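# Thread ring gauge onto ball screw end, two turns

## Task

Turn the ring gauge onto the fine thread at the ball screw's end until it has gone on by two complete revolutions or more.

## Robot and tools

Robot: two arms, left_arm and right_arm, each with six joints and a parallel two-finger gripper. Left_arm's base sits near (+0.020, +0.266, 0) m and right_arm's near (+0.035, -0.334, 0) m, so left_arm is on the +y side. The words left and right are just names and say nothing about image sides.

Scene frame: origin on the table top midway between the bases, +x out over the table, +z up. Each result has a state line `left_arm: ...` | `right_arm: ...` giving each gripper's position in metres and its orientation as quat_wxyz in this frame. The printed position is the point between the finger pads, roughly 1 cm behind the tips, and may be a little wrong, more so at long reach. Gripper axes: fingers point along the gripper's +z and close along its y.

Command rows: every row is one flat list of 14 numbers, each in [-1, 1]: dx, dy, dz, rx, ry, rz, opening for left_arm, then the same seven for right_arm. Both arms always appear, even if one should stay still. The first six per arm are an offset, not a pose: expressed in that gripper's own axes and counted from the gripper pose shown in the latest result that includes it (or, before any such result, and for later calls within one reply, from where the gripper is when the command begins). Scale: 1.0 equals 0.6 m for dx, dy, dz and 180 degrees for rx, ry, rz; the three rotation numbers form one rotation vector. Opening is absolute, not an offset: +1 is fully open (0.094 m), -1 closed. All zeros for an arm does not mean hold still in time; it pulls the arm back to the reference pose.

execute_actions: argument actions is a list with at most one entry. An empty list just reports state. {"rows": [[14 numbers], ...], "steps": n} runs up to 15 control steps of 1/30 s, one row per step, the final row repeating if rows are fewer than steps (steps defaults to 15). Each row is measured from the same reference, not from the row before. {"steps": n} with no rows is a wait of up to 300 steps counted from the previous result. Optional pictures (boolean) asks for or drops the camera images. A rejected call sends nothing.

move: target is one 14-number row as above (offsets from the same reference, absolute opening). speed is the top path speed in m/s, 0.002 to 0.5, default 0.25; rotation is limited to twice that value in rad/s. Both grippers travel straight paths that finish together, lasting 0.5 to 10 s; longer paths get cut at 10 s short of the goal. Openings are sent at the start. Paths ignore obstacles and the other arm, and the real gripper can lag, stray or overshoot speed, especially with an almost straight arm. The result adds a move: line with the ending (done, off_target, moving, held, fault) and active limits (limits=paced means the sent pose was clipped; limits=held means some steps were blocked, after which motion may jump fast), plus each gripper's remaining distance to its target.

wait: seconds, 0 to 10; nothing new is sent. zoom_image: camera (cam_left_wrist or cam_right_wrist) and region [x0, y0, x1, y1] in pixels of that 616x616 fisheye image, origin top-left, at most 504 by 504. read_manual: optional section, only "licences"; it does not move anything. finished_scene: scene (integer) ends the current scene for good and grades it, so call it only once the gauge is threaded at least two turns and stays so.

Controller behaviour: each step the commanded pose is limited to within 70 mm and 16 degrees of the measured one, then damped inverse kinematics drives the joints, favouring position over orientation. Far targets need several actions; after an action the arm only continues to its last clipped pose. Arms tend to finish a centimetre or more low and can sink further with repeated zero offsets; to keep an arm in place, send the offset back to its desired pose in the first call of a reply and zeros afterwards, aiming higher if it still sags. The simulation runs on while you think. A Hand target line shows where the controller is driving each gripper. A pose unreachable line or HELD marks steps where the clearance check altered or blocked a command.

Joint ranges (rad): waist -2.618 to 3.054, shoulder 0 to 3.142, elbow 0 to 3.142, wrist pitch and wrist yaw -1.571 to 1.571, wrist roll -2.094 to 2.094. Wrist roll's limit matters for screwing: turning beyond about 120 degrees each way is impossible, so twist, release, turn back, regrip and repeat.

Gripping: grip_measured uses the same scale as commanded opening; each gripper may read off by about 1 mm. To hold something, command an opening below grip_measured, about 0.03 lower for a firm hold, less for a lighter one. Pads give roughly 50 to 62 N each, less for very thin parts.

Cameras: cam_left_wrist and cam_right_wrist, wrist-mounted fisheye, 616x616.

Avoid: dropping the gauge, letting parts fall or be knocked off the table, fast or deep pushes into contact (harder hits the faster you go and the farther the target lies past contact), and arms touching or pressing each other. Occasional brief tugs on held parts or pushes on loose ones may occur. Holding loads heats motors: MOTOR HOT appears from 75 °C, at 90 °C that arm halts for 10 s, and at 100 °C it goes limp and falls; these show as OVER-TEMPERATURE FAULT lines, so do not hold heavy loads longer than needed. Smooth, efficient motion is preferred.

Each tool is called after "Request:" as name([rows], argument=value, ...), one row to a line, values as JSON.

## Session

Request:
execute_actions(actions=[])

Scene clock: 0.00 s of 5200.00 s.
left_arm: end_effector_position=(+0.4756, -0.1071, +0.3333) grip_measured=+1.000 end_effector_quat_wxyz=(+0.151, +0.320, +0.645, -0.677) | right_arm: end_effector_position=(+0.1607, -0.5987, +0.1008) grip_measured=+1.000 end_effector_quat_wxyz=(+0.575, +0.817, +0.032, +0.036)
Joint positions: left_arm=[-0.379  2.481  2.551 -0.323  1.423 -0.639  0.094] | right_arm=[-0.749  1.025  0.133  0.445  0.679  1.886  0.094]
Joint velocities: left_arm=[-0.007 -0.002  0.002 -0.125 -0.007  0.022  0.   ] | right_arm=[-0.002  0.022 -0.002 -0.066 -0.007  0.051  0.   ]
Motor temperatures (°C, as the motors report them): left_arm=[29 30 28 28 28 28] | right_arm=[28 31 30 27 30 28]
Hand target (left_arm): +0.474, -0.107, +0.334; +0.149, +0.320, +0.645, -0.678
Hand target (right_arm): +0.160, -0.599, +0.102; +0.575, +0.817, +0.034, +0.030

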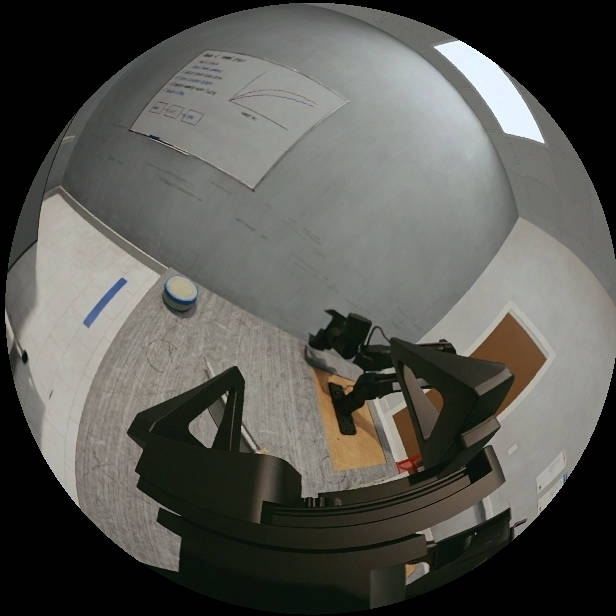

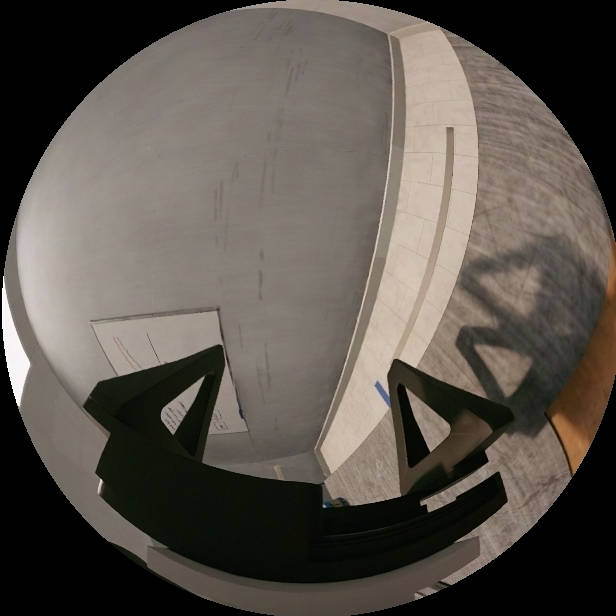

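Request:
move(target=[0.388,-0.230,-0.243,-0.413,0.083,0.054,1, 0,0,0,0,0,0,1])

Scene clock: 48.10 s of 5200.00 s.
left_arm: end_effector_position=(+0.2601, +0.0899, +0.3086) grip_measured=+1.000 end_effector_quat_wxyz=(+0.300, +0.287, +0.904, -0.103) | right_arm: end_effector_position=(+0.1608, -0.5989, +0.1012) grip_measured=+1.000 end_effector_quat_wxyz=(+0.575, +0.816, +0.031, +0.037)
Joint positions: left_arm=[-0.63   1.252  1.591 -1.265  0.003 -0.021  0.094] | right_arm=[-0.749  1.025  0.133  0.448  0.679  1.888  0.094]
Joint velocities: left_arm=[ 0.007 -0.002 -0.002 -0.037 -0.051 -0.051  0.   ] | right_arm=[-0.002  0.002 -0.012 -0.022 -0.051  0.007  0.   ]
Motor temperatures (°C, as the motors report them): left_arm=[29 51 32 32 28 28] | right_arm=[28 31 34 33 30 28]
Hand target (left_arm): +0.252, +0.094, +0.304; +0.289, +0.286, +0.908, -0.099
Hand target (right_arm): +0.161, -0.599, +0.101; +0.575, +0.817, +0.032, +0.036
Off the commanded pose (left_arm): 0.016 m, 2 deg.
Off the commanded pose (right_arm): 0.000 m, 0 deg.
After step 90, 41.77 s passed at rest.
move: off_target (left_arm)

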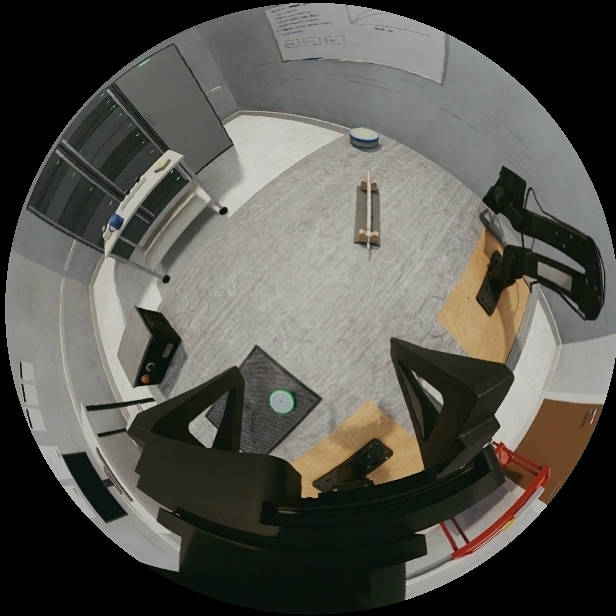

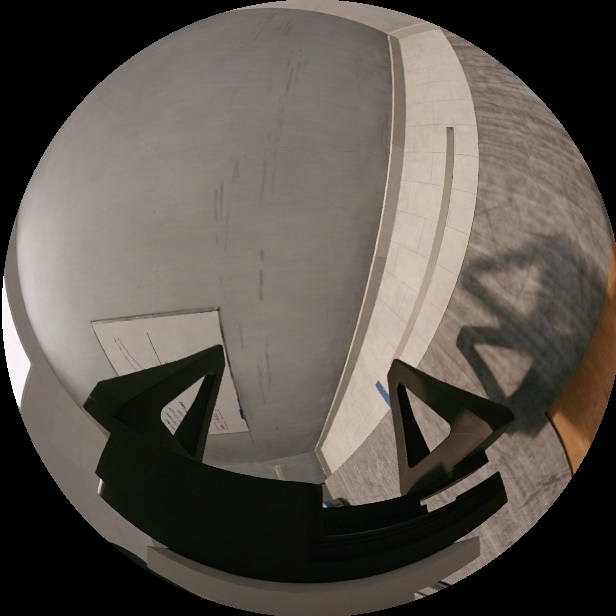

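Request:
zoom_image(camera="cam_left_wrist", region=[310, 150, 430, 270])

Request:
zoom_image(camera="cam_left_wrist", region=[230, 350, 330, 450])

Region (310, 150, 430, 270) of cam_left_wrist's 616x616 image, scaled by 4.200, with more detail than that image has.

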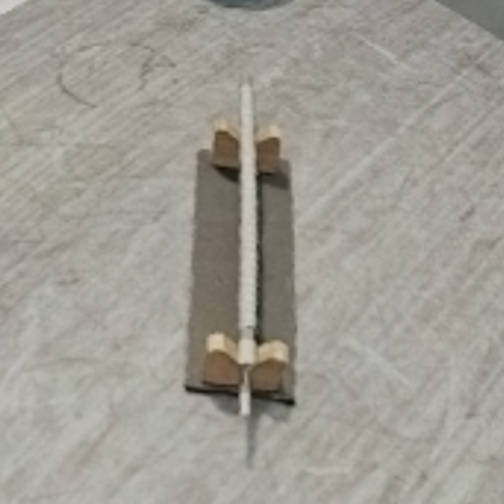

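Region (230, 350, 330, 450) of cam_left_wrist's 616x616 image, scaled by 5.040, with more detail than that image has.

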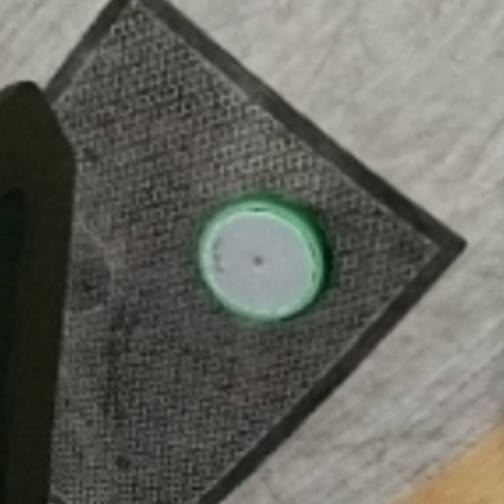

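Request:
move(target=[0.282,0.157,0.158,-0.043,0.202,-0.115,1, 0.004,0.188,-0.067,0,0,-0.6,1])

Scene clock: 108.67 s of 5200.00 s.
left_arm: end_effector_position=(+0.2515, +0.2106, +0.1366) grip_measured=+1.000 end_effector_quat_wxyz=(+0.013, +0.116, +0.993, +0.001) | right_arm: end_effector_position=(+0.1630, -0.5997, +0.2082) grip_measured=+1.000 end_effector_quat_wxyz=(+0.359, +0.452, +0.688, -0.440)
Joint positions: left_arm=[-0.237  1.418  1.2   -1.327 -0.004 -0.008  0.094] | right_arm=[-0.749  0.795  0.539 -0.214  0.672  0.     0.094]
Joint velocities: left_arm=[ 0.022  0.007 -0.007 -0.066 -0.051 -0.022  0.   ] | right_arm=[-0.012  0.002 -0.002  0.022 -0.081 -0.037  0.   ]
Motor temperatures (°C, as the motors report them): left_arm=[29 36 31 32 28 28] | right_arm=[28 31 36 36 30 28]
Hand target (left_arm): +0.251, +0.214, +0.130; +0.003, +0.116, +0.993, +0.004
Hand target (right_arm): +0.159, -0.600, +0.220; +0.368, +0.455, +0.679, -0.444
Off the commanded pose (left_arm): 0.007 m, 2 deg.
Off the commanded pose (right_arm): 0.013 m, 2 deg.
After step 90, 53.17 s passed at rest.
move: off_target (right_arm)

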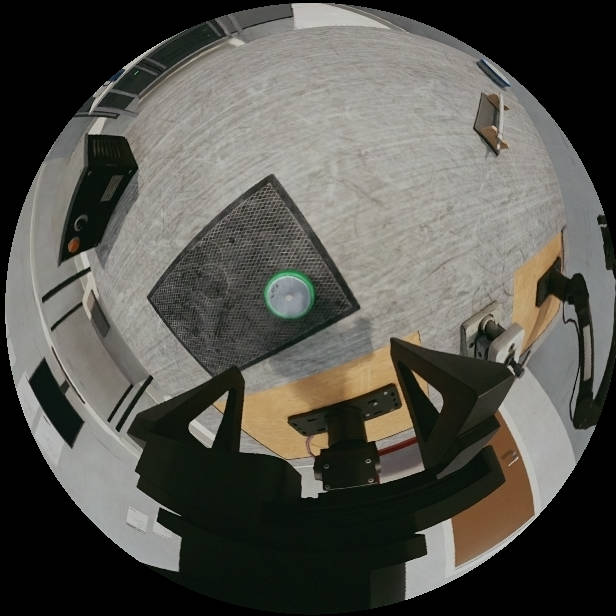

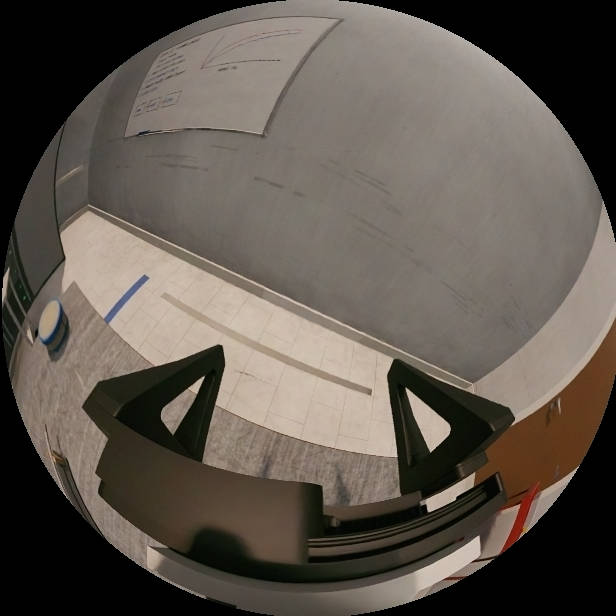

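Request:
move(target=[0.008,0.028,0.117,0,0,0,1, 0.059,0.310,-0.450,-0.410,0.102,-0.259,1])

Scene clock: 140.47 s of 5200.00 s.
left_arm: end_effector_position=(+0.2540, +0.2266, +0.0750) grip_measured=+1.000 end_effector_quat_wxyz=(+0.024, +0.116, +0.993, +0.001) | right_arm: end_effector_position=(+0.3018, -0.3040, +0.2165) grip_measured=+1.000 end_effector_quat_wxyz=(+0.262, -0.073, +0.962, +0.009)
Joint positions: left_arm=[-0.169  1.418  0.953 -1.058 -0.004  0.06   0.094] | right_arm=[ 0.094  1.109  1.174 -1.104 -0.004 -0.047  0.094]
Joint velocities: left_arm=[ 0.007 -0.007 -0.022  0.154 -0.037 -0.022  0.   ] | right_arm=[ 0.012  0.012  0.012  0.022 -0.037 -0.022  0.   ]
Motor temperatures (°C, as the motors report them): left_arm=[29 35 32 31 28 28] | right_arm=[28 31 39 36 30 28]
Hand target (left_arm): +0.252, +0.229, +0.067; +0.013, +0.116, +0.993, +0.001
Hand target (right_arm): +0.302, -0.300, +0.222; +0.265, -0.081, +0.961, +0.015
Off the commanded pose (left_arm): 0.009 m, 1 deg.
Off the commanded pose (right_arm): 0.006 m, 1 deg.
After step 90, 25.17 s passed at rest.
move: done

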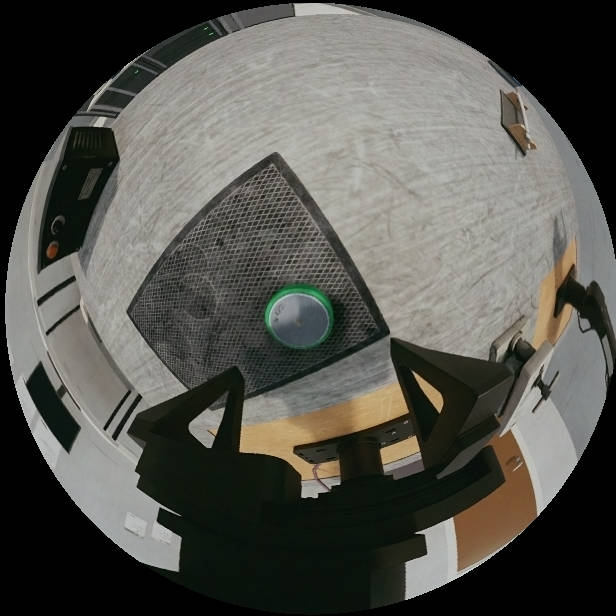

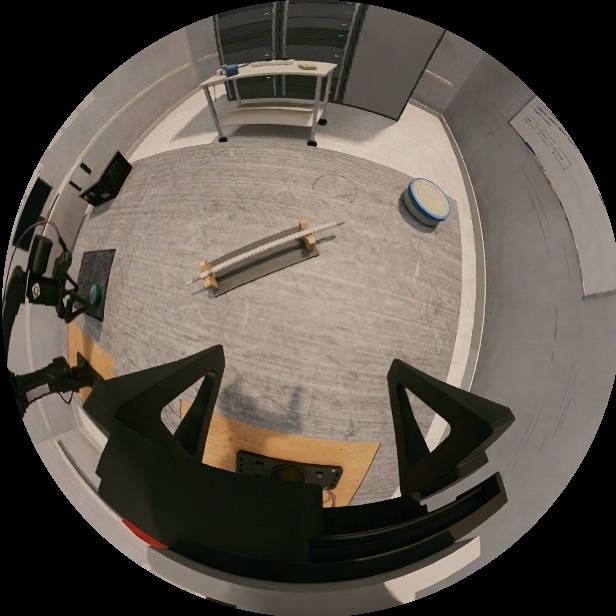

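Request:
zoom_image(camera="cam_right_wrist", region=[170, 200, 360, 320])

Request:
zoom_image(camera="cam_left_wrist", region=[440, 290, 600, 450])

Region (170, 200, 360, 320) of cam_right_wrist's 616x616 image, scaled by 2.653, with more detail than that image has; it fills the top 318 rows of this view, and the rest is white.

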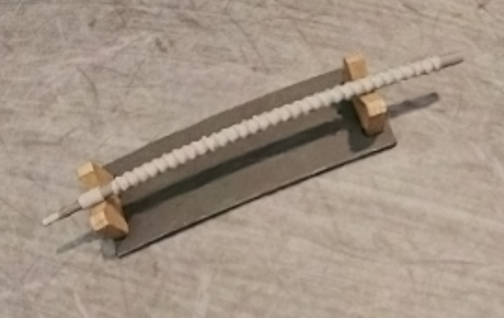

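Region (440, 290, 600, 450) of cam_left_wrist's 616x616 image, scaled by 3.150, with more detail than that image has.

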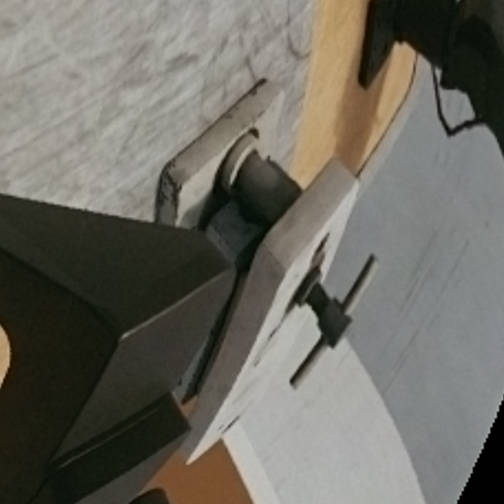

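Request:
move(target=[0.004,0.017,0.075,0,0.02,0,1, 0,0,0,0,0,0,1], speed=0.1)

Scene clock: 157.60 s of 5200.00 s.
left_arm: end_effector_position=(+0.2572, +0.2345, +0.0355) grip_measured=+1.000 end_effector_quat_wxyz=(-0.002, +0.116, +0.993, +0.003) | right_arm: end_effector_position=(+0.3016, -0.3036, +0.2164) grip_measured=+1.000 end_effector_quat_wxyz=(+0.262, -0.074, +0.962, +0.010)
Joint positions: left_arm=[-0.136  1.527  0.886 -0.935 -0.006  0.092  0.094] | right_arm=[ 0.094  1.109  1.174 -1.105 -0.007 -0.048  0.094]
Joint velocities: left_arm=[-0.012 -0.017  0.002  0.022 -0.022 -0.037  0.   ] | right_arm=[-0.017 -0.017  0.007 -0.037  0.007  0.007  0.   ]
Motor temperatures (°C, as the motors report them): left_arm=[29 35 32 31 28 28] | right_arm=[28 31 39 35 30 28]
Hand target (left_arm): +0.256, +0.238, +0.030; -0.007, +0.116, +0.993, +0.005
Hand target (right_arm): +0.302, -0.304, +0.216; +0.262, -0.073, +0.962, +0.010
Off the commanded pose (left_arm): 0.006 m, 1 deg.
Off the commanded pose (right_arm): 0.000 m, 0 deg.
After step 90, 13.13 s passed at rest.
move: done

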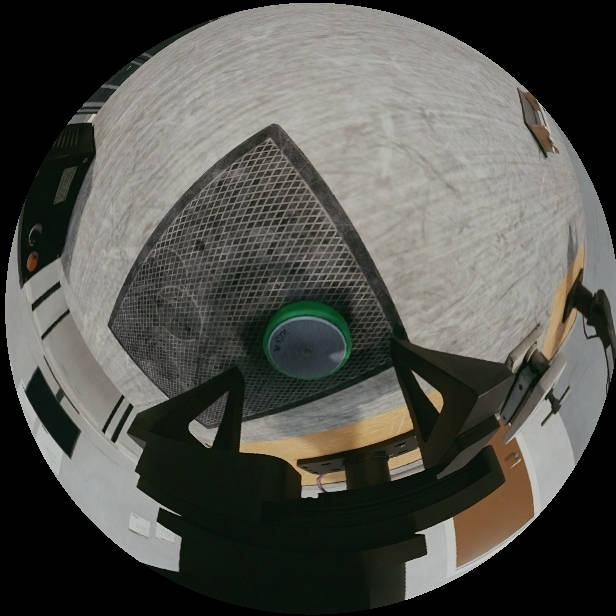

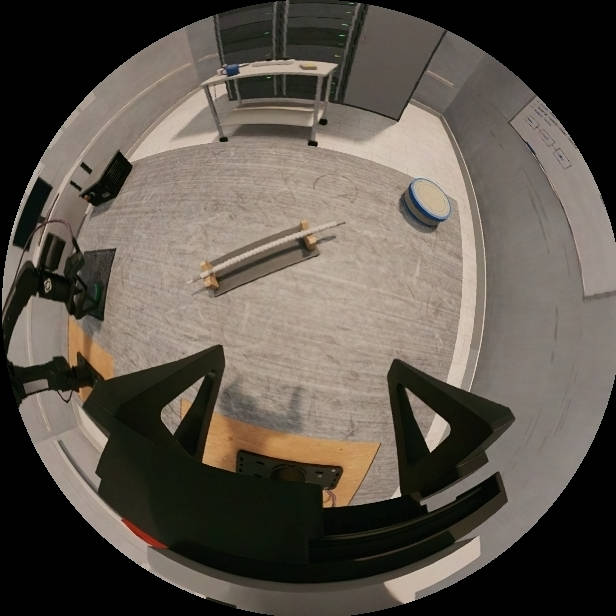

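Request:
move(target=[0.0,0.013,0.040,0,0.005,0,1, 0,0,0,0,0,0,1], speed=0.05)

Scene clock: 163.30 s of 5200.00 s.
left_arm: end_effector_position=(+0.2581, +0.2397, +0.0189) grip_measured=+1.000 end_effector_quat_wxyz=(-0.009, +0.116, +0.993, +0.002) | right_arm: end_effector_position=(+0.3016, -0.3036, +0.2164) grip_measured=+1.000 end_effector_quat_wxyz=(+0.262, -0.074, +0.962, +0.010)
Joint positions: left_arm=[-0.112  1.571  0.855 -0.874 -0.004  0.115  0.094] | right_arm=[ 0.094  1.109  1.174 -1.105 -0.007 -0.048  0.094]
Joint velocities: left_arm=[ 0.007 -0.012  0.002 -0.022  0.022  0.081  0.   ] | right_arm=[-0.002  0.002 -0.017 -0.007 -0.022 -0.037  0.   ]
Motor temperatures (°C, as the motors report them): left_arm=[29 35 32 31 28 28] | right_arm=[28 31 38 35 30 28]
Hand target (left_arm): +0.258, +0.243, +0.012; -0.010, +0.116, +0.993, +0.004
Hand target (right_arm): +0.302, -0.304, +0.216; +0.262, -0.074, +0.962, +0.010
Off the commanded pose (left_arm): 0.008 m, 0 deg.
Off the commanded pose (right_arm): 0.000 m, 0 deg.
After step 90, 1.93 s passed at rest.
move: done

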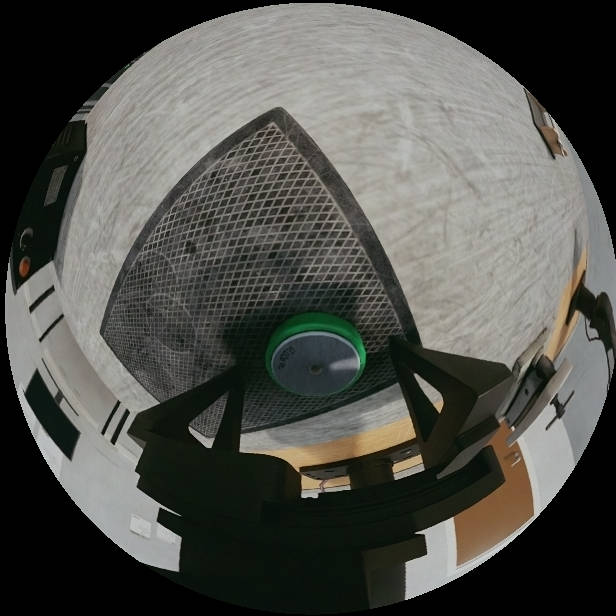

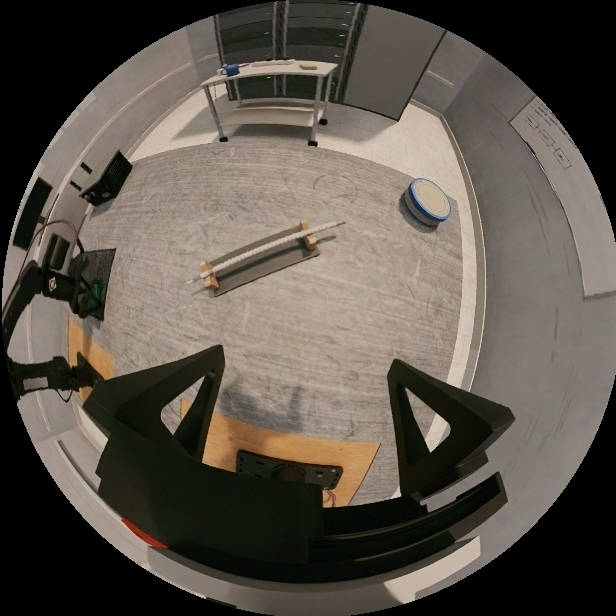

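Request:
move(target=[0.0,0.004,0.018,0,0,0,1, 0,0,0,0,0,0,1], speed=0.03)

Scene clock: 168.13 s of 5200.00 s.
left_arm: end_effector_position=(+0.2586, +0.2396, +0.0188) grip_measured=+1.000 end_effector_quat_wxyz=(-0.008, +0.118, +0.993, +0.002) | right_arm: end_effector_position=(+0.3016, -0.3036, +0.2164) grip_measured=+1.000 end_effector_quat_wxyz=(+0.262, -0.074, +0.962, +0.010)
Joint positions: left_arm=[-0.112  1.571  0.855 -0.872 -0.004  0.12   0.094] | right_arm=[ 0.094  1.109  1.174 -1.105 -0.007 -0.048  0.094]
Joint velocities: left_arm=[ 0.002 -0.007 -0.002  0.022  0.095 -0.022  0.   ] | right_arm=[ 0.002  0.007 -0.007 -0.022  0.022 -0.066  0.   ]
Motor temperatures (°C, as the motors report them): left_arm=[29 35 31 31 28 28] | right_arm=[28 31 38 35 30 28]
Hand target (left_arm): +0.258, +0.242, +0.009; -0.009, +0.115, +0.993, +0.002
Hand target (right_arm): +0.302, -0.304, +0.216; +0.262, -0.074, +0.962, +0.010
Off the commanded pose (left_arm): 0.011 m, 0 deg.
Off the commanded pose (right_arm): 0.000 m, 0 deg.
After step 90, 1.13 s passed at rest.
move: off_target (left_arm)

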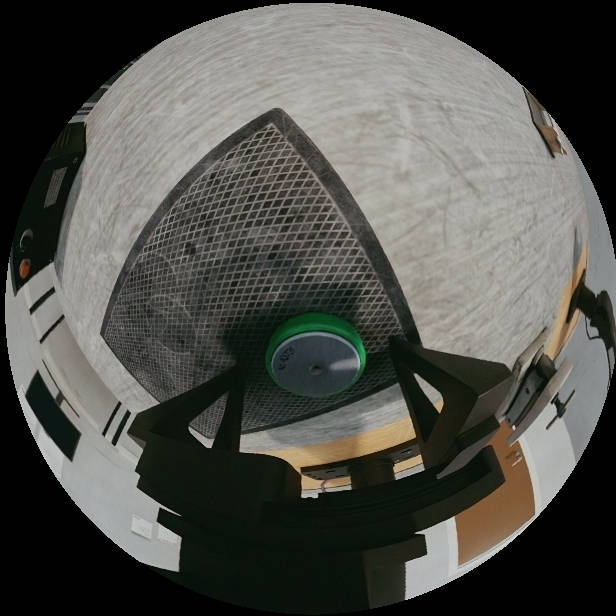

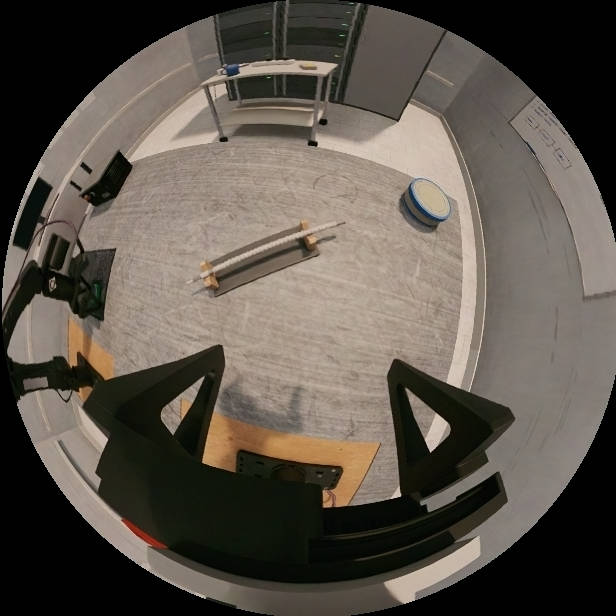

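Request:
move(target=[0.0,0.0,-0.002,0,0,0,0.25, 0,0,0,0,0,0,1], speed=0.03)

Request:
execute_actions([
  {"rows": [[0,0,0,0,0,0,0.22,0,0,0,0,0,0,1],[0,0,0,0,0,0,0.20,0,0,0,0,0,0,1],[0,0,0,0,0,0,0.18,0,0,0,0,0,0,1],[0,0,0,0,0,0,0.16,0,0,0,0,0,0,1],[0,0,0,0,0,0,0.14,0,0,0,0,0,0,1],[0,0,0,0,0,0,0.12,0,0,0,0,0,0,1],[0,0,0,0,0,0,0.10,0,0,0,0,0,0,1],[0,0,0,0,0,0,0.08,0,0,0,0,0,0,1]], "steps": 15},
])

Scene clock: 175.57 s of 5200.00 s.
left_arm: end_effector_position=(+0.2584, +0.2388, +0.0188) grip_measured=+0.252 end_effector_quat_wxyz=(-0.008, +0.119, +0.993, -0.000) | right_arm: end_effector_position=(+0.3016, -0.3036, +0.2164) grip_measured=+1.000 end_effector_quat_wxyz=(+0.262, -0.074, +0.962, +0.010)
Joint positions: left_arm=[-0.112  1.571  0.855 -0.872  0.001  0.121  0.059] | right_arm=[ 0.094  1.109  1.174 -1.105 -0.007 -0.048  0.094]
Joint velocities: left_arm=[-0.007 -0.002 -0.002 -0.081 -0.037 -0.051 -0.   ] | right_arm=[-0.007 -0.002 -0.007 -0.037 -0.022  0.007  0.   ]
Motor temperatures (°C, as the motors report them): left_arm=[29 35 31 31 28 28] | right_arm=[28 31 37 35 30 28]
Hand target (left_arm): +0.259, +0.240, +0.020; -0.008, +0.118, +0.993, +0.002
Hand target (right_arm): +0.302, -0.304, +0.216; +0.262, -0.074, +0.962, +0.010
Off the commanded pose (left_arm): 0.001 m, 0 deg.
Off the commanded pose (right_arm): 0.000 m, 0 deg.
After step 90, 3.73 s passed at rest.
move: done

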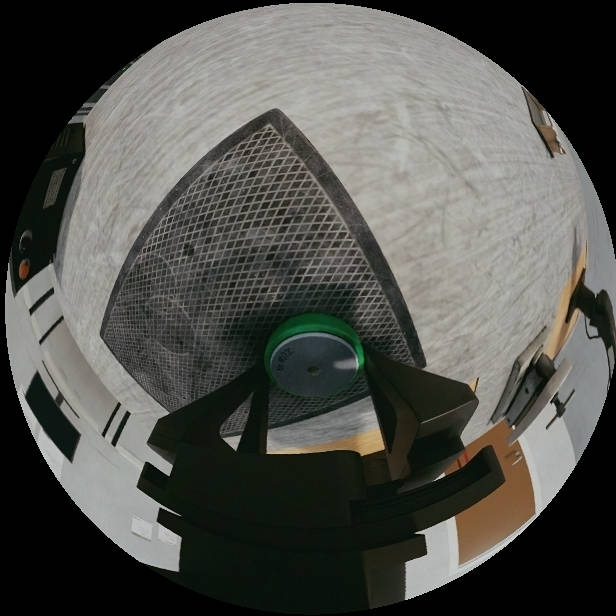

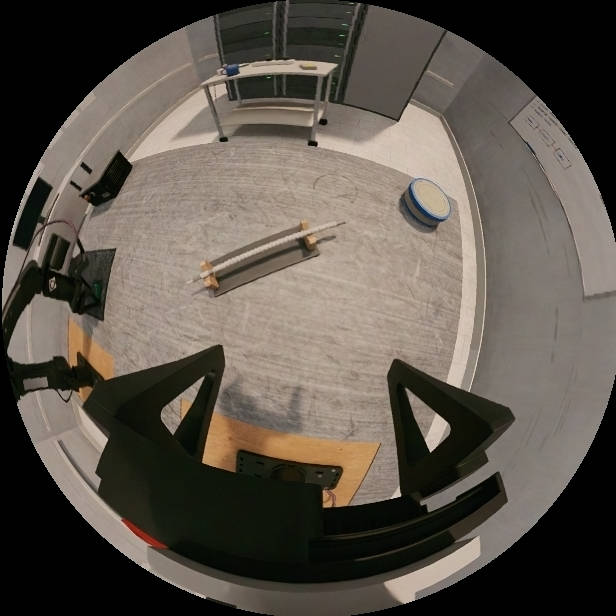

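Scene clock: 176.07 s of 5200.00 s.
left_arm: end_effector_position=(+0.2583, +0.2380, +0.0188) grip_measured=+0.091 end_effector_quat_wxyz=(-0.008, +0.119, +0.993, -0.003) | right_arm: end_effector_position=(+0.3016, -0.3036, +0.2164) grip_measured=+1.000 end_effector_quat_wxyz=(+0.262, -0.074, +0.962, +0.010)
Joint positions: left_arm=[-0.112  1.571  0.855 -0.872  0.005  0.121  0.051] | right_arm=[ 0.094  1.109  1.174 -1.105 -0.007 -0.048  0.094]
Joint velocities: left_arm=[-0.012 -0.002  0.017  0.037 -0.007  0.007 -0.001] | right_arm=[ 0.007  0.002 -0.002  0.022  0.022 -0.007  0.   ]
Motor temperatures (°C, as the motors report them): left_arm=[29 35 31 31 28 28] | right_arm=[28 31 37 35 30 28]
Hand target (left_arm): +0.258, +0.239, +0.019; -0.008, +0.119, +0.993, -0.000
Hand target (right_arm): +0.302, -0.304, +0.216; +0.262, -0.074, +0.962, +0.010
Off the commanded pose (left_arm): 0.001 m, 0 deg.
Off the commanded pose (right_arm): 0.000 m, 0 deg.
Steps of this call (steps 1 to 15: all 15 steps of this action). Readings (end_effector_position):
1: left_arm (+0.2584, +0.2388, +0.0188) | right_arm (+0.3016, -0.3036, +0.2164)
2: left_arm (+0.2583, +0.2384, +0.0188) | right_arm (+0.3016, -0.3036, +0.2164)
4: left_arm (+0.2583, +0.2380, +0.0188) | right_arm (+0.3016, -0.3036, +0.2164)
8: left_arm (+0.2583, +0.2380, +0.0188) | right_arm (+0.3016, -0.3036, +0.2164)
15: the state above

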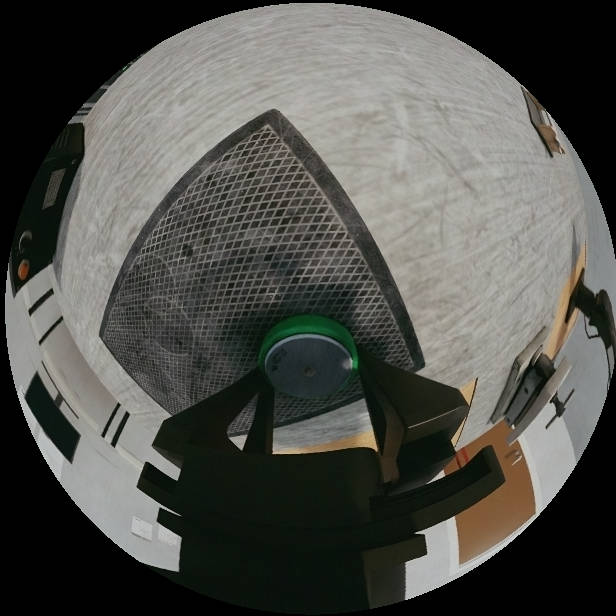

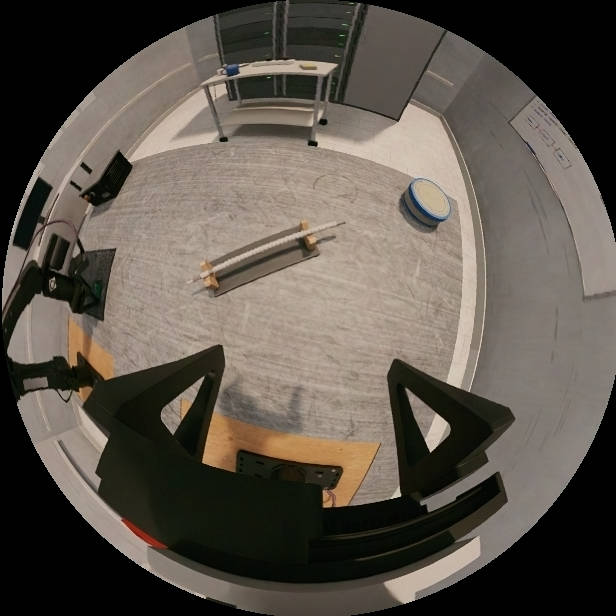

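Request:
execute_actions([
  {"rows": [[0,0,0,0,0,0,0.07,0,0,0,0,0,0,1],[0,0,0,0,0,0,0.06,0,0,0,0,0,0,1],[0,0,0,0,0,0,0.05,0,0,0,0,0,0,1],[0,0,0,0,0,0,0.04,0,0,0,0,0,0,1]], "steps": 15},
])

Scene clock: 179.33 s of 5200.00 s.
left_arm: end_effector_position=(+0.2583, +0.2380, +0.0188) grip_measured=+0.076 end_effector_quat_wxyz=(-0.008, +0.119, +0.993, -0.003) | right_arm: end_effector_position=(+0.3016, -0.3036, +0.2164) grip_measured=+1.000 end_effector_quat_wxyz=(+0.262, -0.074, +0.962, +0.010)
Joint positions: left_arm=[-0.112  1.571  0.855 -0.872  0.005  0.121  0.051] | right_arm=[ 0.094  1.109  1.174 -1.105 -0.007 -0.048  0.094]
Joint velocities: left_arm=[ 0.002 -0.007  0.017  0.037 -0.051  0.022 -0.001] | right_arm=[-0.012 -0.007  0.012 -0.007  0.037  0.022  0.   ]
Motor temperatures (°C, as the motors report them): left_arm=[29 35 32 31 28 28] | right_arm=[28 31 37 35 30 28]
Hand target (left_arm): +0.258, +0.238, +0.019; -0.008, +0.119, +0.993, -0.003
Hand target (right_arm): +0.302, -0.304, +0.216; +0.262, -0.074, +0.962, +0.010
Off the commanded pose (left_arm): 0.000 m, 0 deg.
Off the commanded pose (right_arm): 0.000 m, 0 deg.
Steps of this call (steps 1 to 83: nothing new was sent; steps 84 to 98: all 15 steps of this action). Readings (end_effector_position):
84: left_arm (+0.2583, +0.2380, +0.0188) | right_arm (+0.3016, -0.3036, +0.2164)
85: left_arm (+0.2583, +0.2380, +0.0188) | right_arm (+0.3016, -0.3036, +0.2164)
87: left_arm (+0.2583, +0.2380, +0.0188) | right_arm (+0.3016, -0.3036, +0.2164)
91: left_arm (+0.2583, +0.2380, +0.0188) | right_arm (+0.3016, -0.3036, +0.2164)
98: the state above

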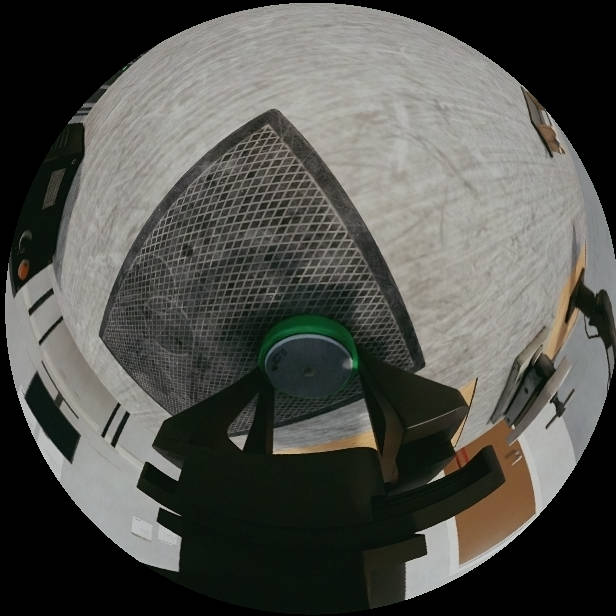

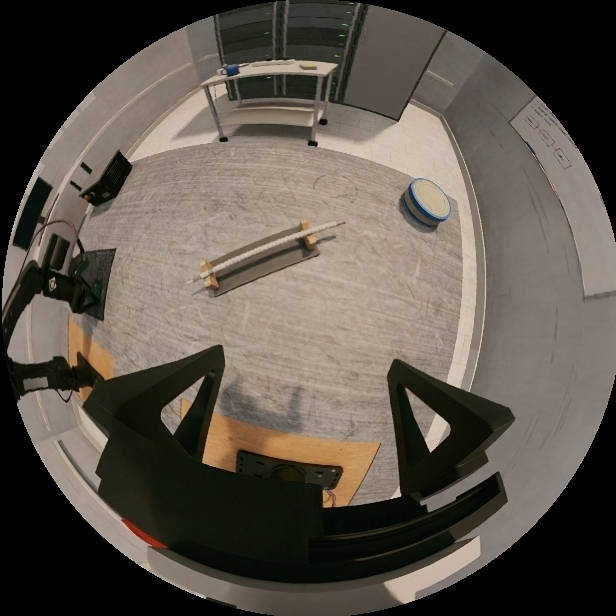

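Request:
zoom_image(camera="cam_left_wrist", region=[230, 290, 400, 460])

Region (230, 290, 400, 460) of cam_left_wrist's 616x616 image, scaled by 2.965, with more detail than that image has.

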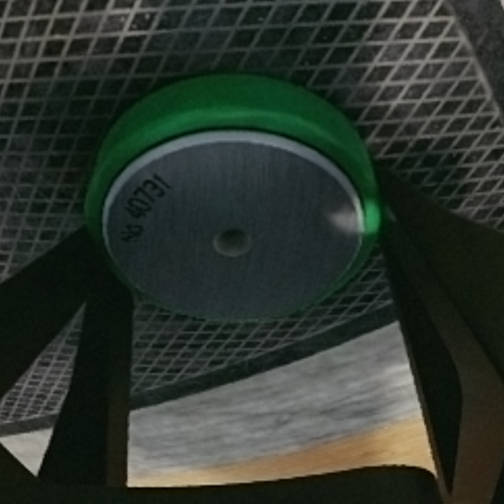

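Request:
move(target=[0,0,-0.17,0,0,0,0.04, -0.085,0.118,0.214,-0.173,0.101,-0.621,1], speed=0.2)

Scene clock: 256.27 s of 5200.00 s.
left_arm: end_effector_position=(+0.2579, +0.2380, +0.1070) grip_measured=+0.076 end_effector_quat_wxyz=(-0.027, +0.118, +0.993, -0.003) | right_arm: end_effector_position=(+0.4005, -0.2218, +0.1274) grip_measured=+1.000 end_effector_quat_wxyz=(-0.007, +0.879, -0.477, -0.000)
Joint positions: left_arm=[-0.112  1.505  1.157 -1.278  0.005  0.121  0.051] | right_arm=[ 0.28   1.996  1.822 -1.388 -0.01  -1.858  0.094]
Joint velocities: left_arm=[-0.012 -0.007 -0.017 -0.051 -0.037 -0.081 -0.   ] | right_arm=[ 0.002  0.012 -0.002 -0.066 -0.037 -0.022  0.   ]
Motor temperatures (°C, as the motors report them): left_arm=[29 37 34 30 28 28] | right_arm=[28 32 38 35 30 28]
Hand target (left_arm): +0.261, +0.237, +0.120; -0.008, +0.119, +0.993, -0.003
Hand target (right_arm): +0.400, -0.219, +0.130; -0.004, +0.882, -0.471, -0.002
Off the commanded pose (left_arm): 0.014 m, 2 deg.
Off the commanded pose (right_arm): 0.004 m, 1 deg.
After step 90, 68.30 s passed at rest.
move: off_target (left_arm)

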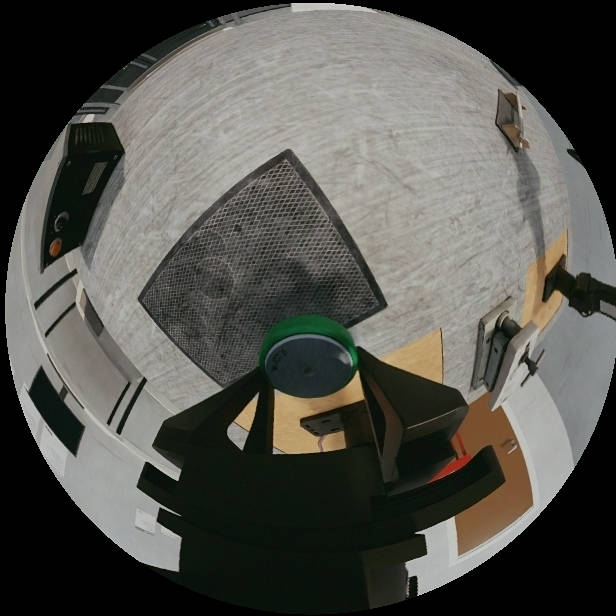

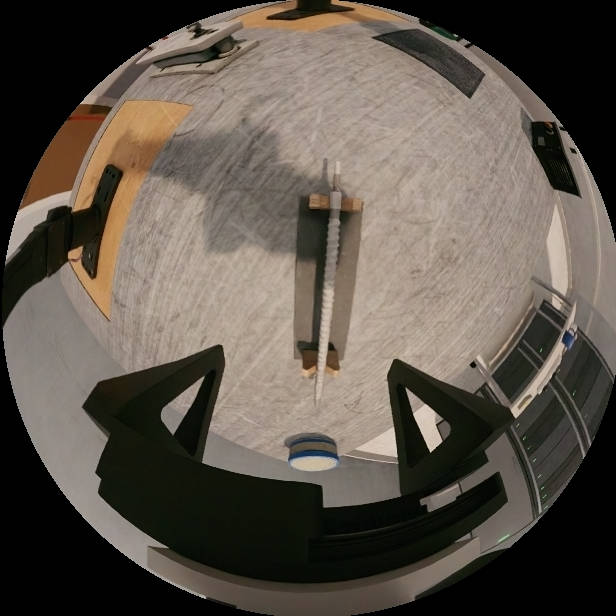

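Request:
move(target=[0,0,-0.02,0,-0.01,0,0.04, 0.033,-0.02,0.10,0,0,0,-0.1], speed=0.1)

Scene clock: 269.03 s of 5200.00 s.
left_arm: end_effector_position=(+0.2577, +0.2380, +0.1070) grip_measured=+0.076 end_effector_quat_wxyz=(-0.028, +0.118, +0.993, -0.003) | right_arm: end_effector_position=(+0.4221, -0.2282, +0.0706) grip_measured=-0.097 end_effector_quat_wxyz=(-0.009, +0.879, -0.476, +0.003)
Joint positions: left_arm=[-0.112  1.505  1.157 -1.279  0.005  0.121  0.051] | right_arm=[ 0.249  2.074  1.711 -1.19  -0.01  -1.89   0.042]
Joint velocities: left_arm=[-0.007 -0.007 -0.002 -0.066 -0.007  0.022 -0.   ] | right_arm=[ 0.012 -0.007  0.002 -0.037  0.051  0.007 -0.   ]
Motor temperatures (°C, as the motors report them): left_arm=[29 38 35 30 28 28] | right_arm=[28 35 38 34 30 28]
Hand target (left_arm): +0.258, +0.238, +0.119; -0.012, +0.119, +0.993, -0.005
Hand target (right_arm): +0.421, -0.231, +0.067; -0.007, +0.879, -0.477, -0.001
Off the commanded pose (left_arm): 0.012 m, 2 deg.
Off the commanded pose (right_arm): 0.004 m, 0 deg.
After step 90, 8.63 s passed at rest.
move: off_target (left_arm)

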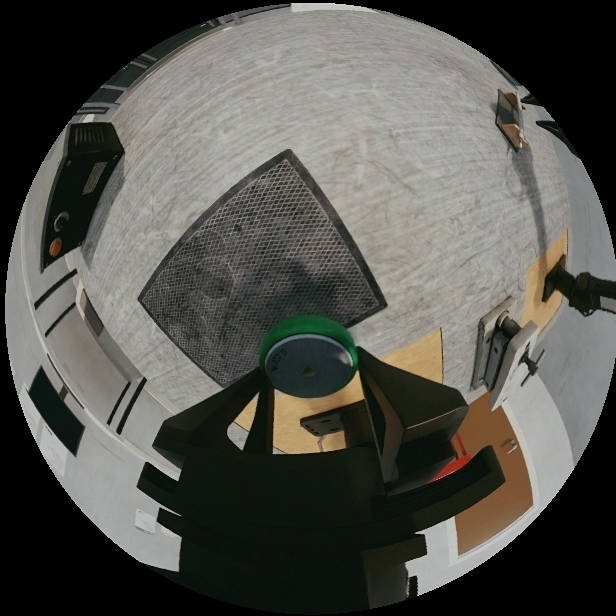

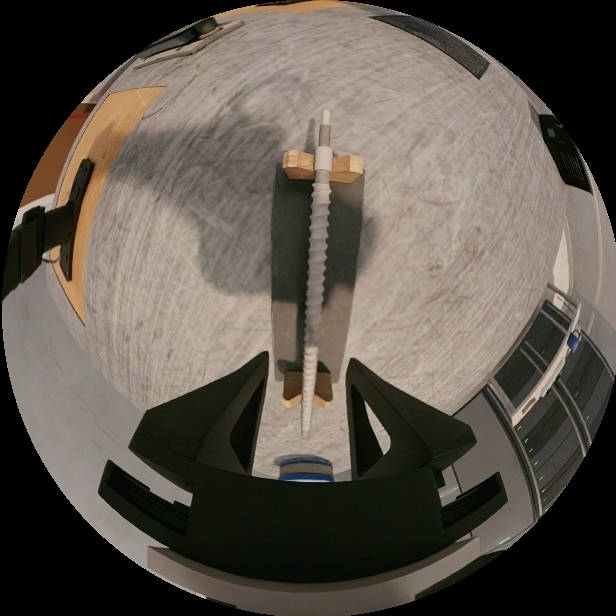

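Request:
move(target=[0,0,0,0,0,0,0.04, 0,0,0.038,0,0,0,-0.3], speed=0.05)

Scene clock: 277.07 s of 5200.00 s.
left_arm: end_effector_position=(+0.2577, +0.2380, +0.1070) grip_measured=+0.076 end_effector_quat_wxyz=(-0.028, +0.118, +0.993, -0.003) | right_arm: end_effector_position=(+0.4253, -0.2274, +0.0537) grip_measured=-0.297 end_effector_quat_wxyz=(-0.015, +0.879, -0.476, +0.009)
Joint positions: left_arm=[-0.112  1.505  1.157 -1.279  0.005  0.121  0.051] | right_arm=[ 0.249  2.081  1.654 -1.11  -0.01  -1.891  0.033]
Joint velocities: left_arm=[-0.007 -0.017  0.002  0.037 -0.022 -0.022  0.001] | right_arm=[-0.012 -0.022  0.002 -0.022 -0.007 -0.022  0.   ]
Motor temperatures (°C, as the motors report them): left_arm=[29 39 35 30 28 28] | right_arm=[28 37 37 33 30 28]
Hand target (left_arm): +0.258, +0.238, +0.107; -0.028, +0.118, +0.993, -0.003
Hand target (right_arm): +0.422, -0.228, +0.048; -0.009, +0.879, -0.476, +0.003
Off the commanded pose (left_arm): 0.000 m, 0 deg.
Off the commanded pose (right_arm): 0.007 m, 1 deg.
After step 90, 4.13 s passed at rest.
move: done

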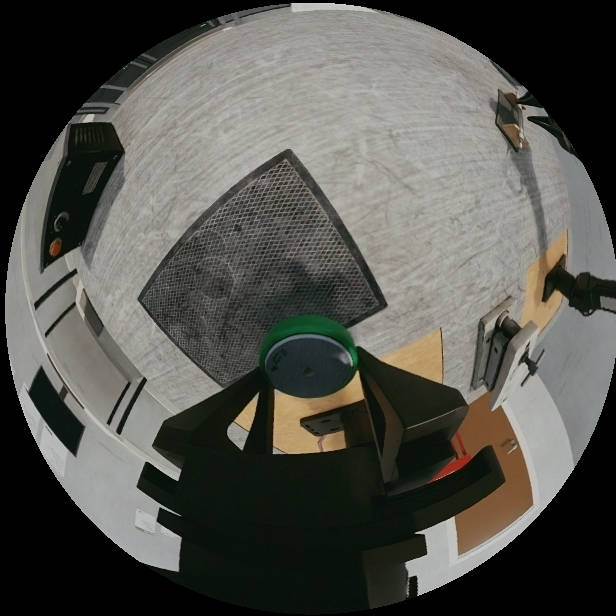

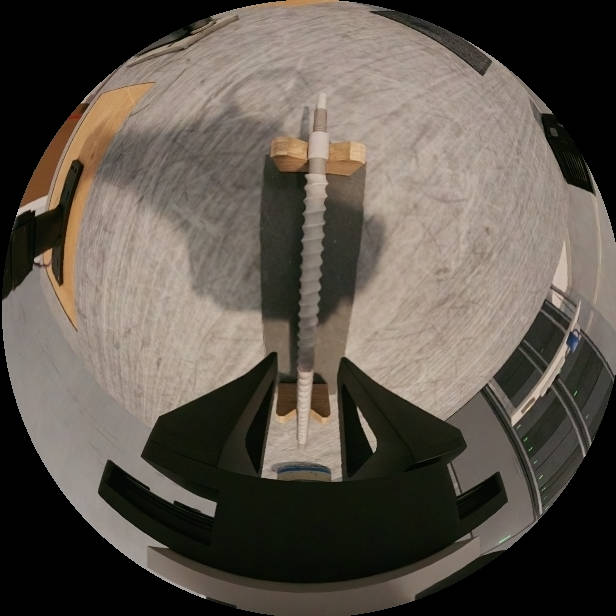

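Request:
zoom_image(camera="cam_left_wrist", region=[470, 60, 600, 190])

Request:
zoom_image(camera="cam_right_wrist", region=[240, 80, 400, 240])

Region (470, 60, 600, 190) of cam_left_wrist's 616x616 image, scaled by 3.877, with more detail than that image has.

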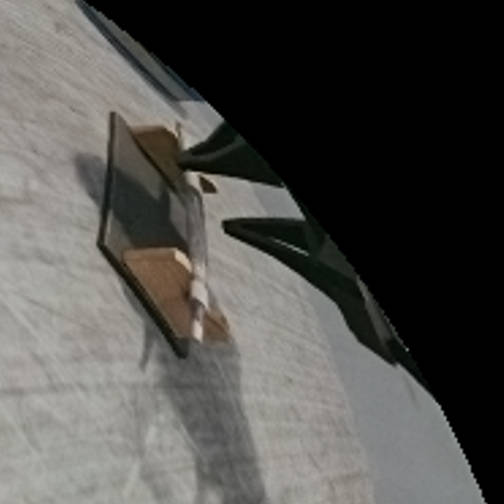

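Region (240, 80, 400, 240) of cam_right_wrist's 616x616 image, scaled by 3.150, with more detail than that image has.

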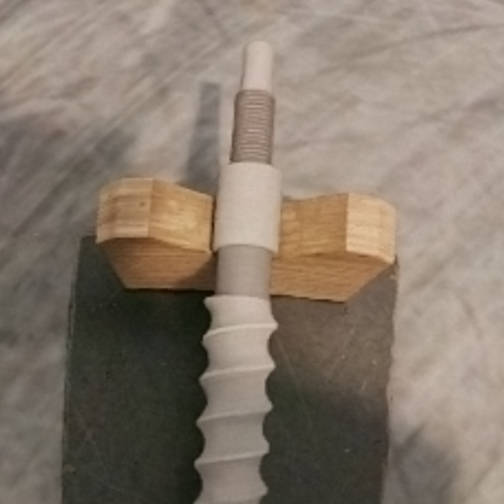

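Request:
move(target=[0,0,0,0,0,0,0.04, 0,0.003,0.033,0,0,0,-0.3], speed=0.04)

Scene clock: 285.83 s of 5200.00 s.
left_arm: end_effector_position=(+0.2577, +0.2380, +0.1070) grip_measured=+0.076 end_effector_quat_wxyz=(-0.028, +0.118, +0.993, -0.003) | right_arm: end_effector_position=(+0.4275, -0.2268, +0.0415) grip_measured=-0.297 end_effector_quat_wxyz=(-0.022, +0.879, -0.476, +0.016)
Joint positions: left_arm=[-0.112  1.505  1.157 -1.279  0.005  0.121  0.051] | right_arm=[ 0.249  2.081  1.604 -1.04  -0.01  -1.891  0.033]
Joint velocities: left_arm=[-0.002 -0.022 -0.012 -0.081 -0.037 -0.007  0.   ] | right_arm=[ 0.002 -0.007 -0.022 -0.007 -0.051 -0.007 -0.001]
Motor temperatures (°C, as the motors report them): left_arm=[29 38 34 30 28 28] | right_arm=[28 38 37 33 30 28]
Hand target (left_arm): +0.258, +0.238, +0.107; -0.028, +0.118, +0.993, -0.003
Hand target (right_arm): +0.424, -0.228, +0.034; -0.015, +0.879, -0.476, +0.009
Off the commanded pose (left_arm): 0.000 m, 0 deg.
Off the commanded pose (right_arm): 0.008 m, 1 deg.
After step 90, 4.87 s passed at rest.
move: done

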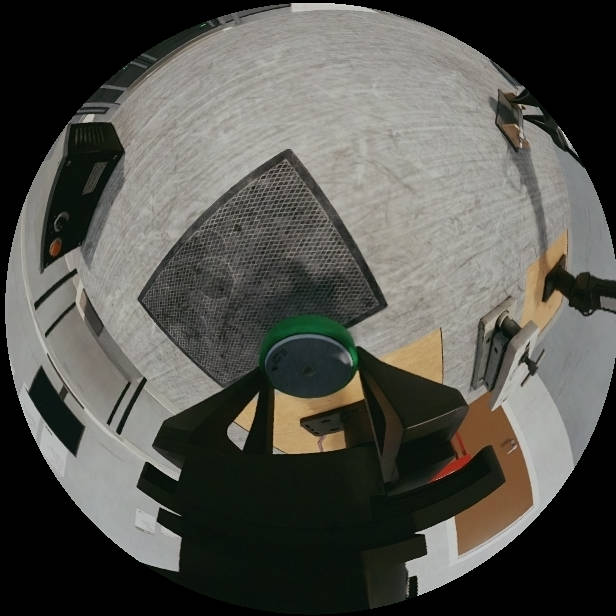

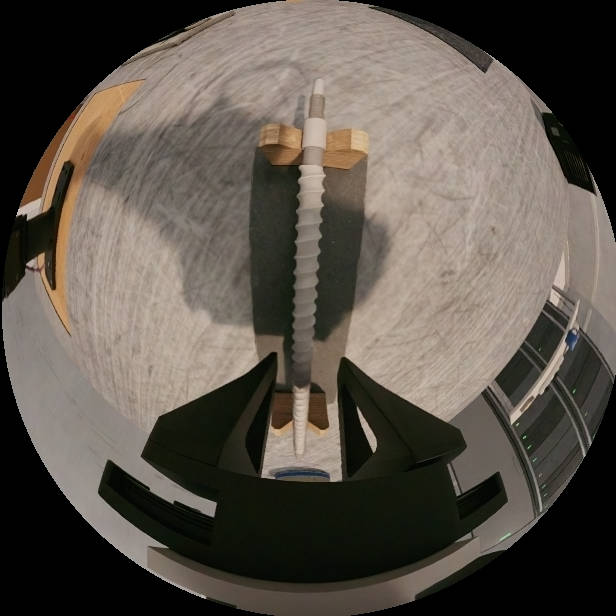

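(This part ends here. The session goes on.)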